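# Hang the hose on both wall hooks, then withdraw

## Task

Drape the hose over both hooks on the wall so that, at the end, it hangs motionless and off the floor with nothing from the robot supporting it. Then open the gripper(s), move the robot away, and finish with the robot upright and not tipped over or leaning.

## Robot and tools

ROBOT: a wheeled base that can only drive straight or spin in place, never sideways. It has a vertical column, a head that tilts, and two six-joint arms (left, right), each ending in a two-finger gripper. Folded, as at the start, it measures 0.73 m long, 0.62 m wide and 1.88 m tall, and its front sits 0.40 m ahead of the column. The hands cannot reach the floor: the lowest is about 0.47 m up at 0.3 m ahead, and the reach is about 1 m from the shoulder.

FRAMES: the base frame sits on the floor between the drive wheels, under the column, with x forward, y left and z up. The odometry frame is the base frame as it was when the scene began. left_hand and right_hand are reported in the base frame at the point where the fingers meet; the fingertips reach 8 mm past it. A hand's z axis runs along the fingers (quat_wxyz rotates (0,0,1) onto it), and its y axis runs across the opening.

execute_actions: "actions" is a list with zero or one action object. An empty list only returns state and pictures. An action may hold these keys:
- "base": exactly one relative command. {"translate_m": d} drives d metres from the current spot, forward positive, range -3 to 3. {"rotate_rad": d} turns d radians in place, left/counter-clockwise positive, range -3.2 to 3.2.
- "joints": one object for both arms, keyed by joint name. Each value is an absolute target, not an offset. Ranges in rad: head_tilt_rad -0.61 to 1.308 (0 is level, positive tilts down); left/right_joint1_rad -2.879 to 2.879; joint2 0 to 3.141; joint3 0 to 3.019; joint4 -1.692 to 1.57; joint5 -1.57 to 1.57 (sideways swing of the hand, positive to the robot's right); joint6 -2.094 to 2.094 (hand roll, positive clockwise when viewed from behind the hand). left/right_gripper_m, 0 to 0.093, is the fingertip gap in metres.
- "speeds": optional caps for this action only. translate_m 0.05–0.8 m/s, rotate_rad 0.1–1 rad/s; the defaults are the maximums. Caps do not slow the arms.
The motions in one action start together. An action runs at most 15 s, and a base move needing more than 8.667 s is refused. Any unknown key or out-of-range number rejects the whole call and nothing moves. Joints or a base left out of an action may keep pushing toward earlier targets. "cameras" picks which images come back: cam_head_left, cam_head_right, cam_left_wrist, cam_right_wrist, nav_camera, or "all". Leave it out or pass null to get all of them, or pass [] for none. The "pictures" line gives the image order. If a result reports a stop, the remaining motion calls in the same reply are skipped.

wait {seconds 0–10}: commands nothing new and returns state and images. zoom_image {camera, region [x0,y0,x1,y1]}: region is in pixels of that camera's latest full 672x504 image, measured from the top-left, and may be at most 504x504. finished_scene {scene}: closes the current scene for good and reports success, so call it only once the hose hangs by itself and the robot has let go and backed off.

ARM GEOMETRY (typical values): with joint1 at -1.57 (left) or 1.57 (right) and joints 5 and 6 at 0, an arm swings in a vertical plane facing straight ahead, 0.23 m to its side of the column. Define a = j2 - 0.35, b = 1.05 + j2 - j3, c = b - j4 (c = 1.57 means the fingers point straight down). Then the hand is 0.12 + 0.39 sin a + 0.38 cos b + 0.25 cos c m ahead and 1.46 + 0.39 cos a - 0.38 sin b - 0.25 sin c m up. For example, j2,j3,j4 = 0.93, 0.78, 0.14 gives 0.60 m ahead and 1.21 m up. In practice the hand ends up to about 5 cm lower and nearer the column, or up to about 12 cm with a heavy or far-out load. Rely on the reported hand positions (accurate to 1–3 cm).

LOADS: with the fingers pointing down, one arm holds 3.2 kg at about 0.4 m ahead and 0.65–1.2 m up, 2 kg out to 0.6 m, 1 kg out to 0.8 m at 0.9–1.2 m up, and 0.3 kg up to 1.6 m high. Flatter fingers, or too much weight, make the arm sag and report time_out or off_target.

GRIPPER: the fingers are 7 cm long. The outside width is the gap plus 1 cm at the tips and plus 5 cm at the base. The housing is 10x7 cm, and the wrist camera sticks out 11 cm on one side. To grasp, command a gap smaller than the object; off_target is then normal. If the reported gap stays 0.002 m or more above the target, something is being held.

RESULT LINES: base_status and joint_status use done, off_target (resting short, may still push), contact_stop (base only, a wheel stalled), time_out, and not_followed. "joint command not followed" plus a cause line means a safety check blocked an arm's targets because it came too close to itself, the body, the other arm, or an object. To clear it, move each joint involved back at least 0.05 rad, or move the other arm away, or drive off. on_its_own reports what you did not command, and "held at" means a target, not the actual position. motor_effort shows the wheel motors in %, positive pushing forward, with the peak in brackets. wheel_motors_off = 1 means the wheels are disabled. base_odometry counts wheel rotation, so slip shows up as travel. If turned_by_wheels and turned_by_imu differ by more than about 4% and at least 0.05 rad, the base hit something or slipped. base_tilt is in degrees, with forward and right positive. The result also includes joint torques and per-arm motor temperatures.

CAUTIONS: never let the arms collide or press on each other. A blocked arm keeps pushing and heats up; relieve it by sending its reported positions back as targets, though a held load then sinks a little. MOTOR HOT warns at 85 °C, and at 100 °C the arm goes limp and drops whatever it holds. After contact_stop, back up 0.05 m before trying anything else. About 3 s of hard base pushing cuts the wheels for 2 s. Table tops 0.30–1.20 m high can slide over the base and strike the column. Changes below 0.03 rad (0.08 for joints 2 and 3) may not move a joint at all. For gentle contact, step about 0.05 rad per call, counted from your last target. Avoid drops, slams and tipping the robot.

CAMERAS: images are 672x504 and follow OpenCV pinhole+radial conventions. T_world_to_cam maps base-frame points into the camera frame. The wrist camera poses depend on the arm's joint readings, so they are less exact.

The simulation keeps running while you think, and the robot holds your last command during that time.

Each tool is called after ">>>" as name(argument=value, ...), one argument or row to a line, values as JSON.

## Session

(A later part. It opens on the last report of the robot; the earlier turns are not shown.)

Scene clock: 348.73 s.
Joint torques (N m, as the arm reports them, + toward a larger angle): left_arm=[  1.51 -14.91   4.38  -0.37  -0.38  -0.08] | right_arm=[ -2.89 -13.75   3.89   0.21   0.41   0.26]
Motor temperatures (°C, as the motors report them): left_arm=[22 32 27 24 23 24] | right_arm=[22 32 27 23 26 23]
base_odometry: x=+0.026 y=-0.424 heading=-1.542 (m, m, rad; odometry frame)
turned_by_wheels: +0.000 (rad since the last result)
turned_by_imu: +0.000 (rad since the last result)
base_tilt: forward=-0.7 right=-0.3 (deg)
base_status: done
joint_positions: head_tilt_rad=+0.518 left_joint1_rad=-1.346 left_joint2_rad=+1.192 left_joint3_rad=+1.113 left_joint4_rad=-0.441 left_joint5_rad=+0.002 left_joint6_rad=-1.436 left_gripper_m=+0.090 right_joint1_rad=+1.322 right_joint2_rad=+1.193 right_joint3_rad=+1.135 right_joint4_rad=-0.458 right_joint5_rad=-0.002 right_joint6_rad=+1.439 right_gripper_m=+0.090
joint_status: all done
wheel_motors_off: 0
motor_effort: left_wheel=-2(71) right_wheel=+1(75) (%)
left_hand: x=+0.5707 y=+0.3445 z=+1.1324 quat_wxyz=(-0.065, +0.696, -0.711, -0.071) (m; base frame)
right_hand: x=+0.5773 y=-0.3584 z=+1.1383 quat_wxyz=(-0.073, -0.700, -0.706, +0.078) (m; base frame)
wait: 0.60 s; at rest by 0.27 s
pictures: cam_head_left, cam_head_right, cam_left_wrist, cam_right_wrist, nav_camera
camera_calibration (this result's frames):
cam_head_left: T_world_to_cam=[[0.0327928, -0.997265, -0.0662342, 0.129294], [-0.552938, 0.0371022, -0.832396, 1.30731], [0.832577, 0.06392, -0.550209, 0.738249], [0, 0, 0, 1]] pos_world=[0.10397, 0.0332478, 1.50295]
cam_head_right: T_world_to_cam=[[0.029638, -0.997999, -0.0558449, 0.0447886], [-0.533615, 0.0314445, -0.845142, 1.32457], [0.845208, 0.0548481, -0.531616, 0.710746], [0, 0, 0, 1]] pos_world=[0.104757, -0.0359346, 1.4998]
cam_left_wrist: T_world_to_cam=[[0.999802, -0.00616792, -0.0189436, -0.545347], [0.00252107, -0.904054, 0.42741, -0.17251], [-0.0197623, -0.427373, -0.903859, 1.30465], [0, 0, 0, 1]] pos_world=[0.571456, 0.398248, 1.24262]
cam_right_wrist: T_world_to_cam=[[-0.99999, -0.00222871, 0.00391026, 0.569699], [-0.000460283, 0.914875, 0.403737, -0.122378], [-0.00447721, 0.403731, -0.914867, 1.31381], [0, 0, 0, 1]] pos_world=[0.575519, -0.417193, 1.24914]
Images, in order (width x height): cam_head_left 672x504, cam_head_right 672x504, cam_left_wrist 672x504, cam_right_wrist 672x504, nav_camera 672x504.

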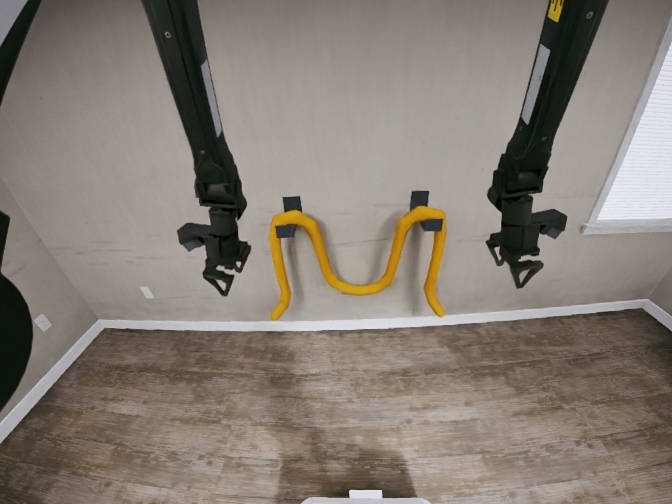

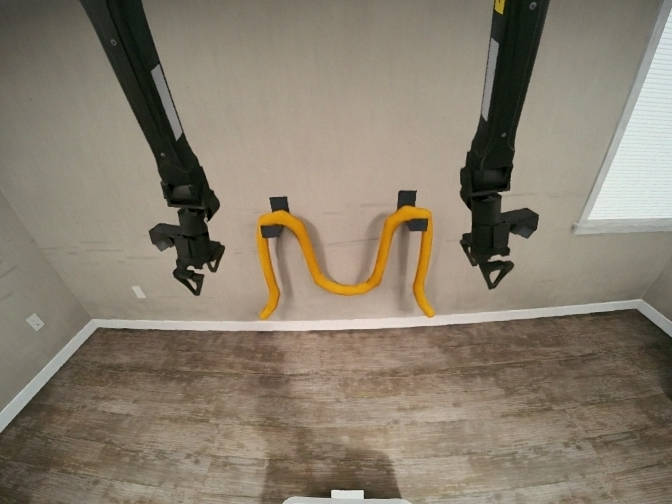

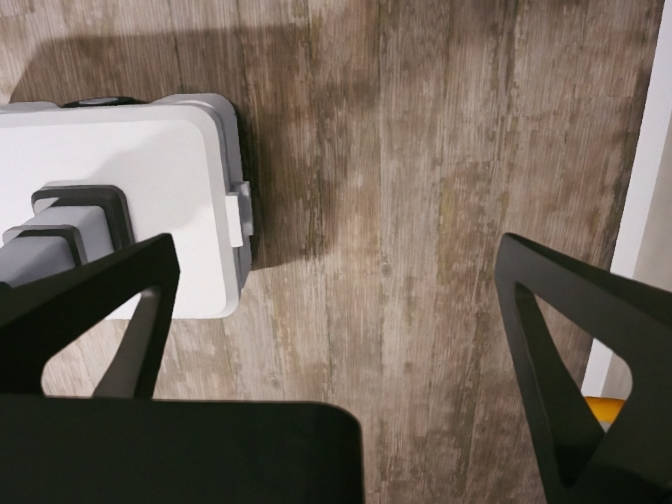

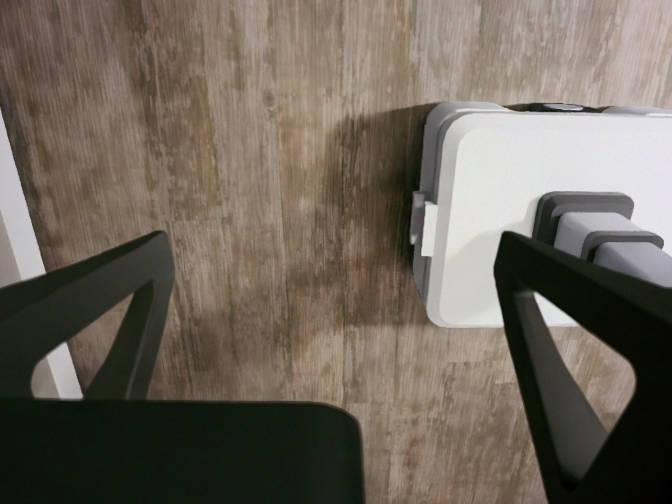

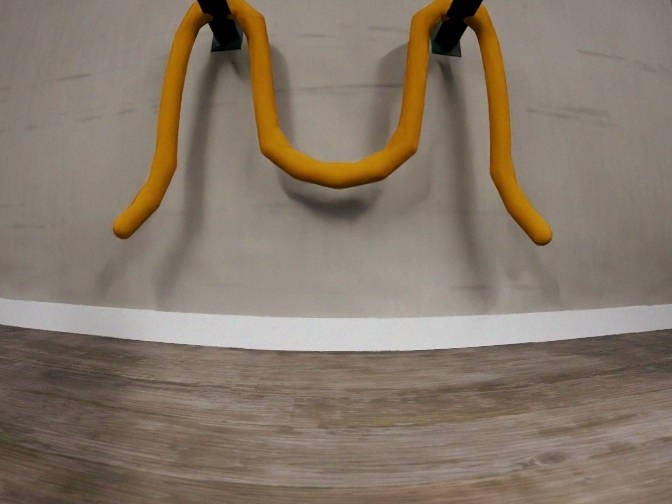

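Still swinging, decaying. Wait more.

>>> wait(
  seconds=10,
)

>>> wait(
  seconds=10,
)

>>> wait(
  seconds=10,
)

>>> wait(
  seconds=9.5,
)

Scene clock: 362.40 s.
Joint torques (N m, as the arm reports them, + toward a larger angle): left_arm=[  1.45 -14.98   4.39  -0.37  -0.38  -0.08] | right_arm=[ -2.94 -13.75   3.87   0.22   0.41   0.26]
Motor temperatures (°C, as the motors report them): left_arm=[22 32 27 24 23 24] | right_arm=[22 32 27 23 26 23]
base_odometry: x=+0.026 y=-0.424 heading=-1.542 (m, m, rad; odometry frame)
turned_by_wheels: +0.000 (rad since the last result)
turned_by_imu: -0.001 (rad since the last result)
base_tilt: forward=-0.7 right=-0.2 (deg)
base_status: done
joint_positions: head_tilt_rad=+0.518 left_joint1_rad=-1.346 left_joint2_rad=+1.192 left_joint3_rad=+1.113 left_joint4_rad=-0.441 left_joint5_rad=+0.002 left_joint6_rad=-1.436 left_gripper_m=+0.090 right_joint1_rad=+1.322 right_joint2_rad=+1.193 right_joint3_rad=+1.135 right_joint4_rad=-0.458 right_joint5_rad=-0.002 right_joint6_rad=+1.439 right_gripper_m=+0.090
joint_status: all done
wheel_motors_off: 0
motor_effort: left_wheel=-2(71) right_wheel=+1(75) (%)
left_hand: x=+0.5707 y=+0.3445 z=+1.1324 quat_wxyz=(-0.065, +0.696, -0.711, -0.071) (m; base frame)
right_hand: x=+0.5773 y=-0.3584 z=+1.1383 quat_wxyz=(-0.073, -0.700, -0.706, +0.078) (m; base frame)
wait: 10.00 s; at rest from the start
pictures: cam_head_left, cam_head_right, cam_left_wrist, cam_right_wrist, nav_camera
camera_calibration (this result's frames):
cam_head_left: T_world_to_cam=[[0.0327928, -0.997265, -0.0662342, 0.129294], [-0.552937, 0.0371022, -0.832396, 1.30731], [0.832577, 0.06392, -0.550209, 0.738249], [0, 0, 0, 1]] pos_world=[0.10397, 0.0332478, 1.50295]
cam_head_right: T_world_to_cam=[[0.029638, -0.997999, -0.0558449, 0.0447886], [-0.533615, 0.0314445, -0.845143, 1.32457], [0.845208, 0.0548481, -0.531616, 0.710746], [0, 0, 0, 1]] pos_world=[0.104757, -0.0359346, 1.4998]
cam_left_wrist: T_world_to_cam=[[0.999802, -0.00616792, -0.0189436, -0.545347], [0.00252107, -0.904054, 0.42741, -0.17251], [-0.0197623, -0.427373, -0.903859, 1.30465], [0, 0, 0, 1]] pos_world=[0.571456, 0.398248, 1.24262]
cam_right_wrist: T_world_to_cam=[[-0.99999, -0.00222871, 0.00391026, 0.569699], [-0.000460283, 0.914875, 0.403737, -0.122378], [-0.00447721, 0.403731, -0.914867, 1.31381], [0, 0, 0, 1]] pos_world=[0.575519, -0.417193, 1.24914]
Images, in order (width x height): cam_head_left 672x504, cam_head_right 672x504, cam_left_wrist 672x504, cam_right_wrist 672x504, nav_camera 672x504.

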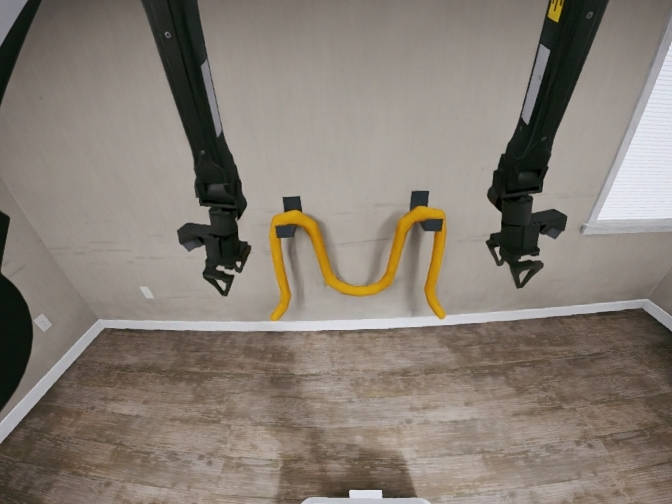

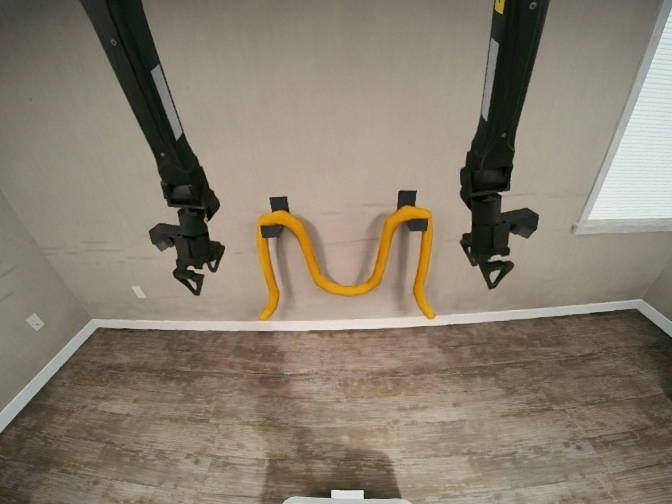

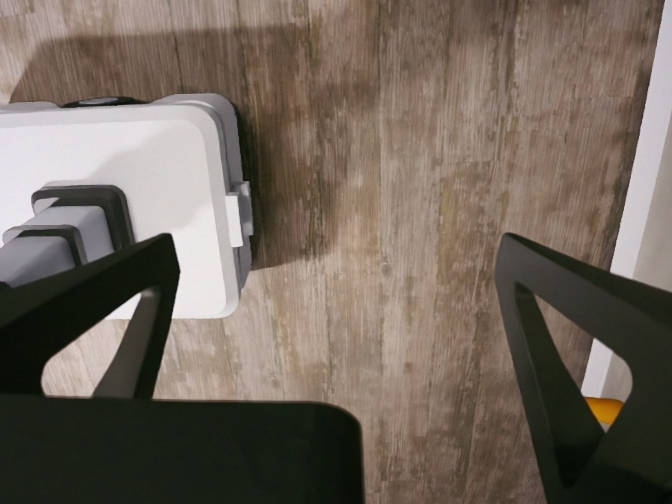

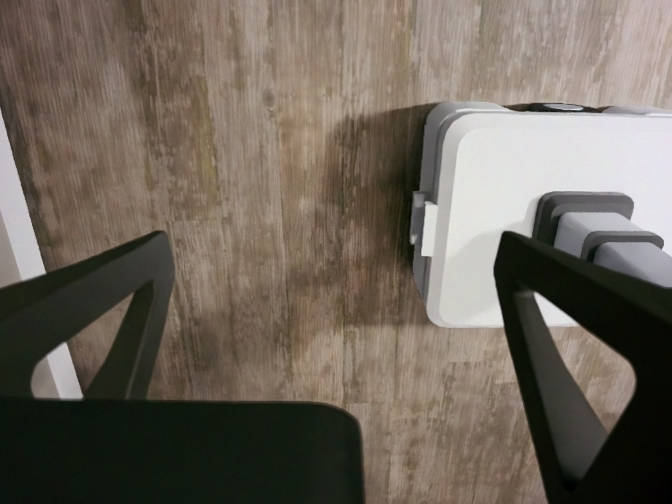

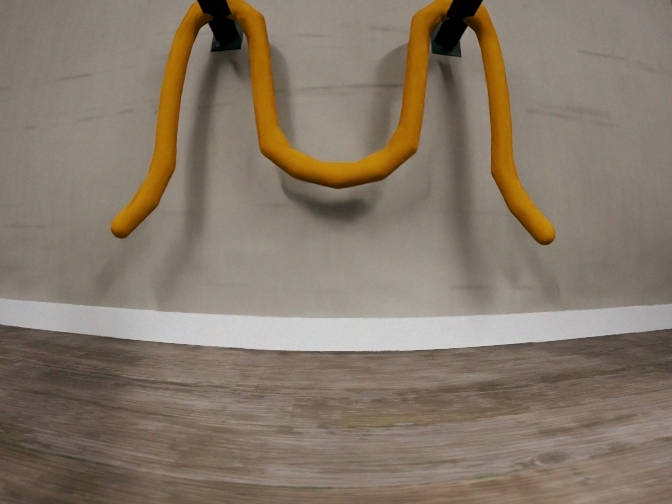

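Scene clock: 372.40 s.
Joint torques (N m, as the arm reports them, + toward a larger angle): left_arm=[  1.48 -14.92   4.39  -0.38  -0.39  -0.08] | right_arm=[ -2.96 -13.75   3.88   0.22   0.41   0.26]
Motor temperatures (°C, as the motors report them): left_arm=[22 32 27 24 23 24] | right_arm=[22 32 27 23 26 23]
base_odometry: x=+0.026 y=-0.424 heading=-1.542 (m, m, rad; odometry frame)
turned_by_wheels: +0.000 (rad since the last result)
turned_by_imu: -0.001 (rad since the last result)
base_tilt: forward=-0.7 right=-0.3 (deg)
base_status: done
joint_positions: head_tilt_rad=+0.518 left_joint1_rad=-1.346 left_joint2_rad=+1.192 left_joint3_rad=+1.113 left_joint4_rad=-0.441 left_joint5_rad=+0.002 left_joint6_rad=-1.436 left_gripper_m=+0.090 right_joint1_rad=+1.322 right_joint2_rad=+1.193 right_joint3_rad=+1.135 right_joint4_rad=-0.458 right_joint5_rad=-0.002 right_joint6_rad=+1.439 right_gripper_m=+0.090
joint_status: all done
wheel_motors_off: 0
motor_effort: left_wheel=-2(71) right_wheel=+1(75) (%)
left_hand: x=+0.5707 y=+0.3445 z=+1.1324 quat_wxyz=(-0.065, +0.696, -0.711, -0.071) (m; base frame)
right_hand: x=+0.5773 y=-0.3584 z=+1.1383 quat_wxyz=(-0.073, -0.700, -0.706, +0.078) (m; base frame)
wait: 10.00 s; at rest by 0.27 s
pictures: cam_head_left, cam_head_right, cam_left_wrist, cam_right_wrist, nav_camera
camera_calibration (this result's frames):
cam_head_left: T_world_to_cam=[[0.0327928, -0.997265, -0.0662342, 0.129294], [-0.552938, 0.0371022, -0.832396, 1.30731], [0.832577, 0.06392, -0.550209, 0.738249], [0, 0, 0, 1]] pos_world=[0.10397, 0.0332478, 1.50295]
cam_head_right: T_world_to_cam=[[0.029638, -0.997999, -0.0558449, 0.0447886], [-0.533615, 0.0314445, -0.845142, 1.32457], [0.845208, 0.0548481, -0.531616, 0.710746], [0, 0, 0, 1]] pos_world=[0.104757, -0.0359346, 1.4998]
cam_left_wrist: T_world_to_cam=[[0.999802, -0.00616792, -0.0189436, -0.545347], [0.00252107, -0.904054, 0.42741, -0.17251], [-0.0197623, -0.427373, -0.903859, 1.30465], [0, 0, 0, 1]] pos_world=[0.571456, 0.398248, 1.24262]
cam_right_wrist: T_world_to_cam=[[-0.99999, -0.00222871, 0.00391026, 0.569699], [-0.000460283, 0.914875, 0.403737, -0.122378], [-0.00447721, 0.403731, -0.914867, 1.31381], [0, 0, 0, 1]] pos_world=[0.575519, -0.417193, 1.24914]
Images, in order (width x height): cam_head_left 672x504, cam_head_right 672x504, cam_left_wrist 672x504, cam_right_wrist 672x504, nav_camera 672x504.

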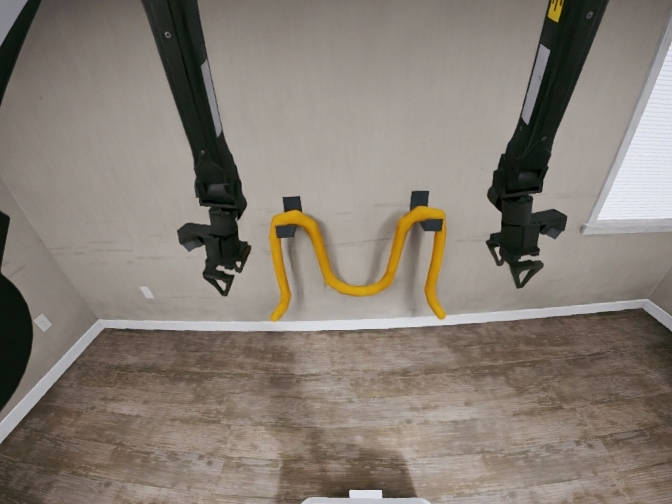

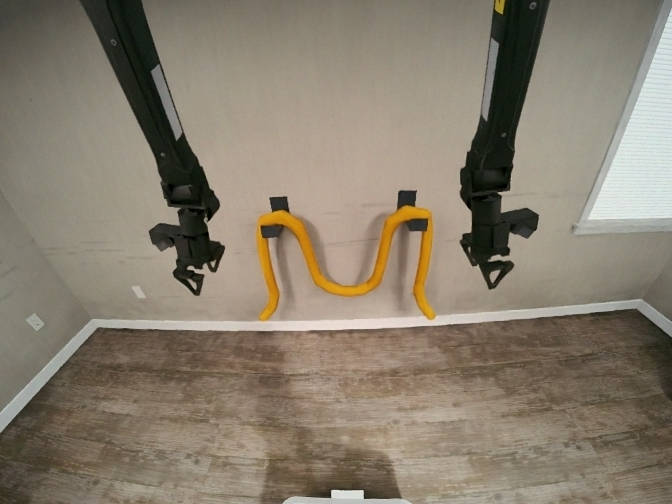

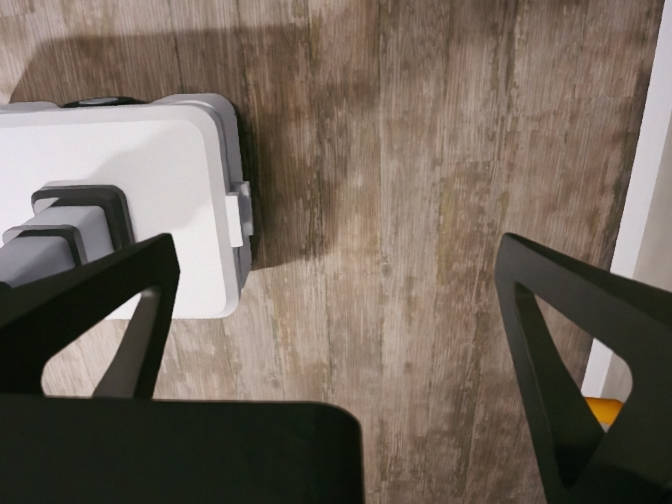

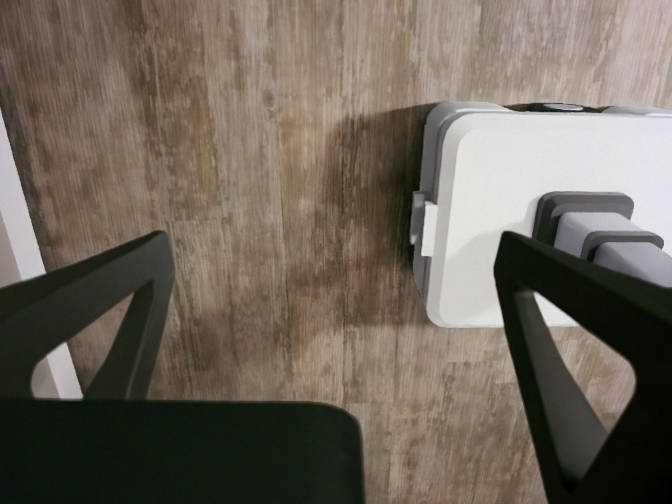

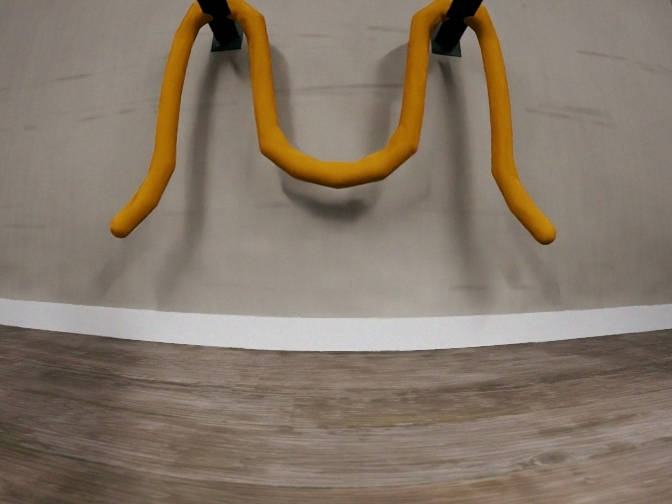

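Scene clock: 382.40 s.
Joint torques (N m, as the arm reports them, + toward a larger angle): left_arm=[  1.53 -14.93   4.39  -0.37  -0.39  -0.08] | right_arm=[ -2.91 -13.72   3.87   0.24   0.41   0.26]
Motor temperatures (°C, as the motors report them): left_arm=[22 32 27 24 23 24] | right_arm=[22 32 27 23 26 23]
base_odometry: x=+0.026 y=-0.424 heading=-1.542 (m, m, rad; odometry frame)
turned_by_wheels: +0.000 (rad since the last result)
turned_by_imu: -0.001 (rad since the last result)
base_tilt: forward=-0.7 right=-0.2 (deg)
base_status: done
joint_positions: head_tilt_rad=+0.518 left_joint1_rad=-1.346 left_joint2_rad=+1.192 left_joint3_rad=+1.113 left_joint4_rad=-0.441 left_joint5_rad=+0.002 left_joint6_rad=-1.436 left_gripper_m=+0.090 right_joint1_rad=+1.322 right_joint2_rad=+1.193 right_joint3_rad=+1.135 right_joint4_rad=-0.458 right_joint5_rad=-0.002 right_joint6_rad=+1.439 right_gripper_m=+0.090
joint_status: all done
wheel_motors_off: 0
motor_effort: left_wheel=-2(71) right_wheel=+1(75) (%)
left_hand: x=+0.5707 y=+0.3445 z=+1.1324 quat_wxyz=(-0.065, +0.696, -0.711, -0.071) (m; base frame)
right_hand: x=+0.5773 y=-0.3584 z=+1.1383 quat_wxyz=(-0.073, -0.700, -0.706, +0.078) (m; base frame)
wait: 10.00 s; at rest by 0.27 s
pictures: cam_head_left, cam_head_right, cam_left_wrist, cam_right_wrist, nav_camera
camera_calibration (this result's frames):
cam_head_left: T_world_to_cam=[[0.0327928, -0.997265, -0.0662342, 0.129294], [-0.552938, 0.0371022, -0.832396, 1.30731], [0.832577, 0.06392, -0.550209, 0.738249], [0, 0, 0, 1]] pos_world=[0.10397, 0.0332478, 1.50295]
cam_head_right: T_world_to_cam=[[0.029638, -0.997999, -0.0558449, 0.0447886], [-0.533615, 0.0314445, -0.845142, 1.32457], [0.845208, 0.0548481, -0.531616, 0.710746], [0, 0, 0, 1]] pos_world=[0.104757, -0.0359346, 1.4998]
cam_left_wrist: T_world_to_cam=[[0.999802, -0.00616792, -0.0189436, -0.545347], [0.00252107, -0.904054, 0.42741, -0.17251], [-0.0197623, -0.427373, -0.903859, 1.30465], [0, 0, 0, 1]] pos_world=[0.571456, 0.398248, 1.24262]
cam_right_wrist: T_world_to_cam=[[-0.99999, -0.00222871, 0.00391026, 0.569699], [-0.000460283, 0.914875, 0.403737, -0.122378], [-0.00447721, 0.403731, -0.914867, 1.31381], [0, 0, 0, 1]] pos_world=[0.575519, -0.417193, 1.24914]
Images, in order (width x height): cam_head_left 672x504, cam_head_right 672x504, cam_left_wrist 672x504, cam_right_wrist 672x504, nav_camera 672x504.

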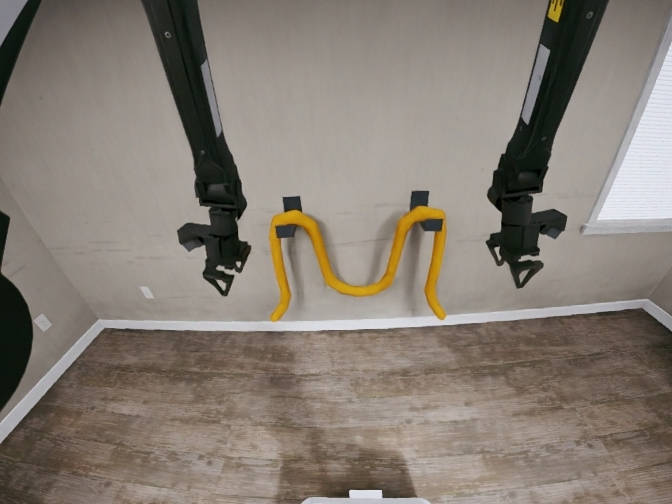

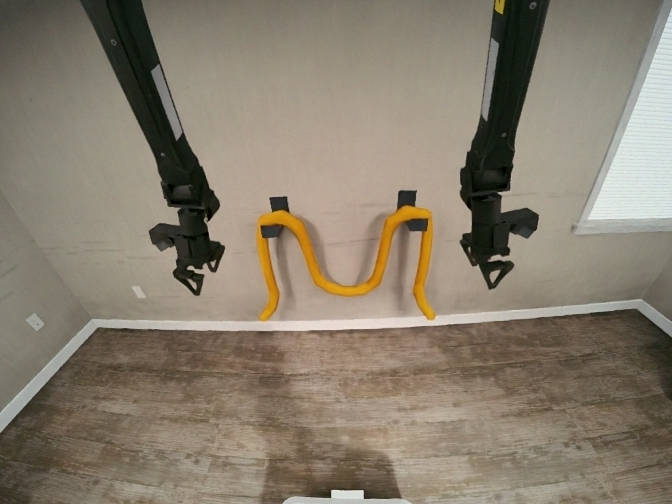

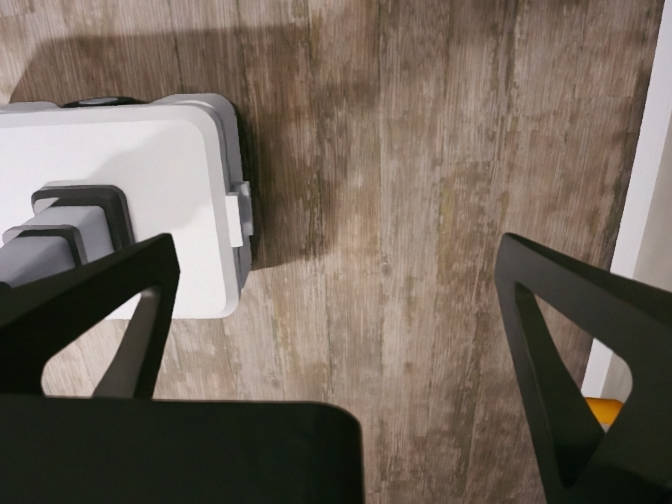

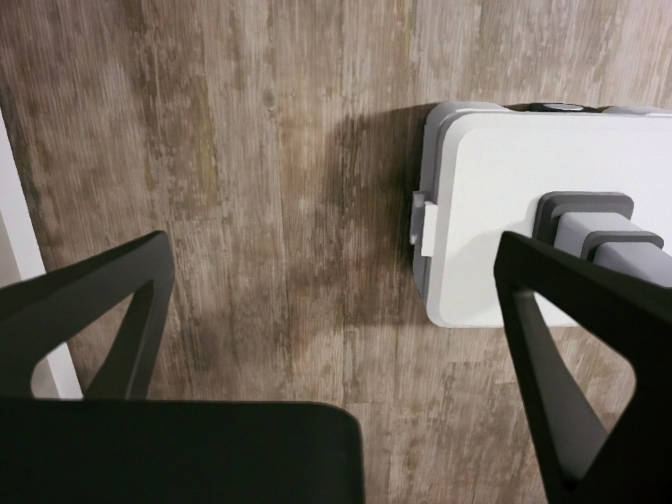

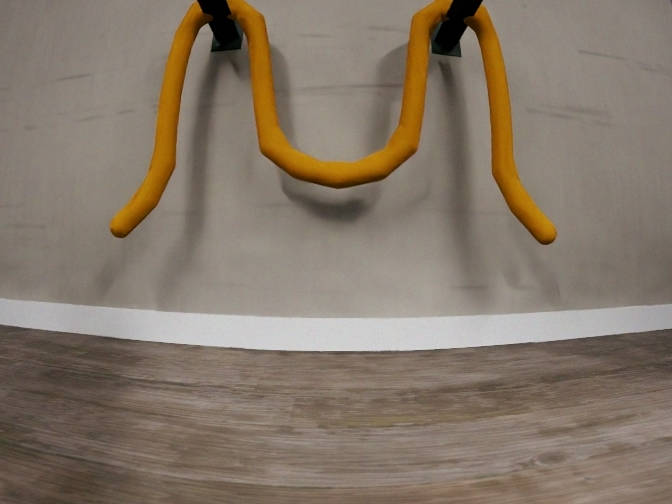

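Scene clock: 391.90 s.
Joint torques (N m, as the arm reports them, + toward a larger angle): left_arm=[  1.52 -14.95   4.37  -0.37  -0.39  -0.08] | right_arm=[ -2.87 -13.72   3.86   0.22   0.41   0.26]
Motor temperatures (°C, as the motors report them): left_arm=[22 32 27 24 23 24] | right_arm=[22 32 27 23 26 23]
base_odometry: x=+0.026 y=-0.424 heading=-1.542 (m, m, rad; odometry frame)
turned_by_wheels: +0.000 (rad since the last result)
turned_by_imu: -0.001 (rad since the last result)
base_tilt: forward=-0.7 right=-0.2 (deg)
base_status: done
joint_positions: head_tilt_rad=+0.518 left_joint1_rad=-1.346 left_joint2_rad=+1.192 left_joint3_rad=+1.113 left_joint4_rad=-0.441 left_joint5_rad=+0.002 left_joint6_rad=-1.436 left_gripper_m=+0.090 right_joint1_rad=+1.322 right_joint2_rad=+1.193 right_joint3_rad=+1.135 right_joint4_rad=-0.458 right_joint5_rad=-0.002 right_joint6_rad=+1.439 right_gripper_m=+0.090
joint_status: all done
wheel_motors_off: 0
motor_effort: left_wheel=-1(71) right_wheel=+1(75) (%)
left_hand: x=+0.5707 y=+0.3445 z=+1.1324 quat_wxyz=(-0.065, +0.696, -0.711, -0.071) (m; base frame)
right_hand: x=+0.5773 y=-0.3584 z=+1.1383 quat_wxyz=(-0.073, -0.700, -0.706, +0.078) (m; base frame)
wait: 9.50 s; at rest by 0.27 s
pictures: cam_head_left, cam_head_right, cam_left_wrist, cam_right_wrist, nav_camera
camera_calibration (this result's frames):
cam_head_left: T_world_to_cam=[[0.0327928, -0.997265, -0.0662342, 0.129294], [-0.552938, 0.0371022, -0.832396, 1.30731], [0.832577, 0.06392, -0.550209, 0.738249], [0, 0, 0, 1]] pos_world=[0.10397, 0.0332478, 1.50295]
cam_head_right: T_world_to_cam=[[0.029638, -0.997999, -0.0558449, 0.0447886], [-0.533615, 0.0314445, -0.845142, 1.32457], [0.845208, 0.0548481, -0.531616, 0.710746], [0, 0, 0, 1]] pos_world=[0.104757, -0.0359346, 1.4998]
cam_left_wrist: T_world_to_cam=[[0.999802, -0.00616792, -0.0189436, -0.545347], [0.00252107, -0.904054, 0.42741, -0.17251], [-0.0197623, -0.427373, -0.903859, 1.30465], [0, 0, 0, 1]] pos_world=[0.571456, 0.398248, 1.24262]
cam_right_wrist: T_world_to_cam=[[-0.99999, -0.00222871, 0.00391026, 0.569699], [-0.000460283, 0.914875, 0.403737, -0.122378], [-0.00447721, 0.403731, -0.914867, 1.31381], [0, 0, 0, 1]] pos_world=[0.575519, -0.417193, 1.24914]
Images, in order (width x height): cam_head_left 672x504, cam_head_right 672x504, cam_left_wrist 672x504, cam_right_wrist 672x504, nav_camera 672x504.

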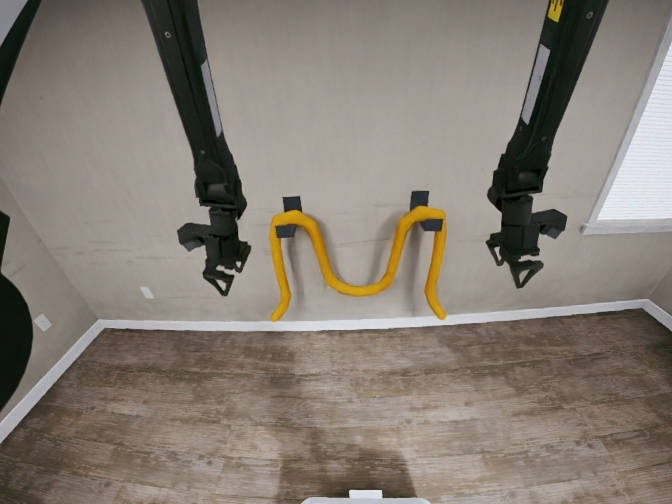

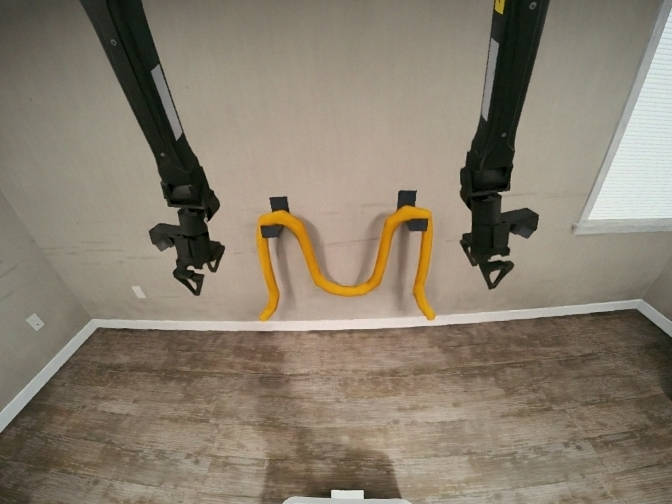

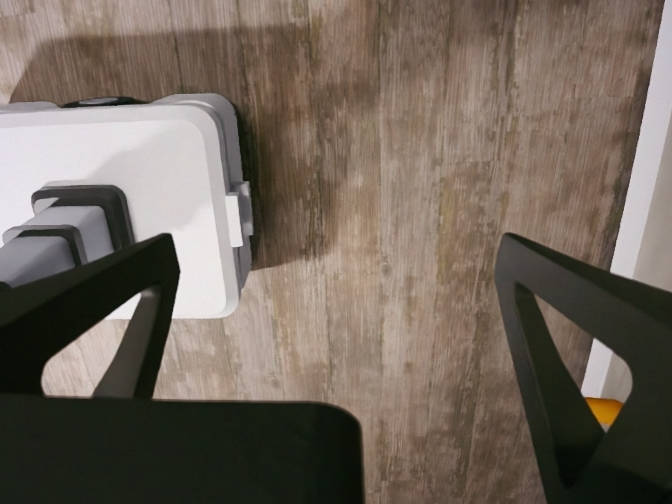

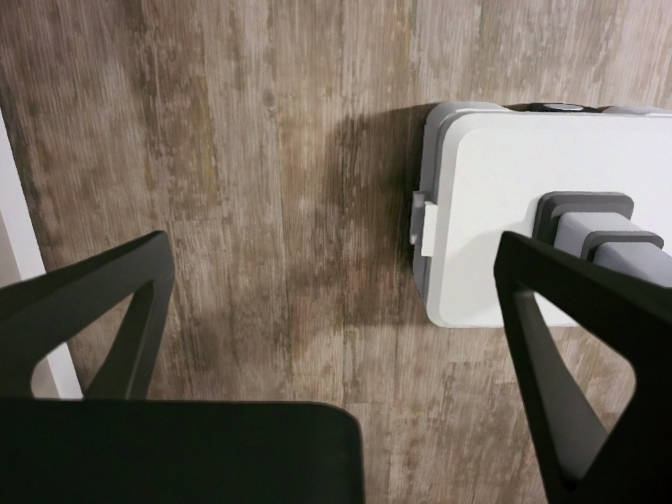

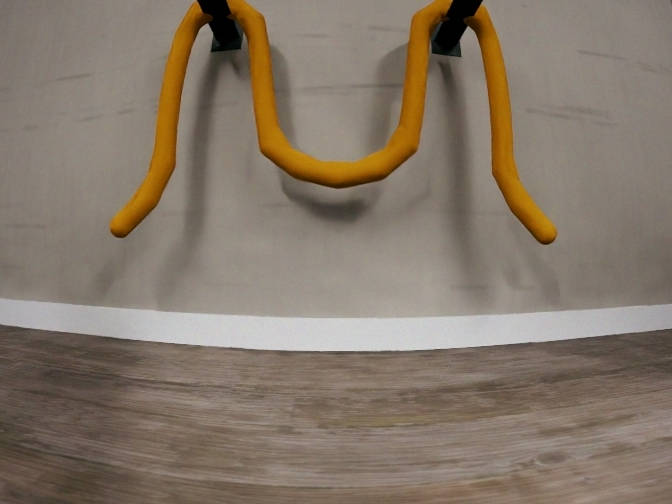

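>>> finished_scene(
  scene=1,
)

The scene is finished: the task was done.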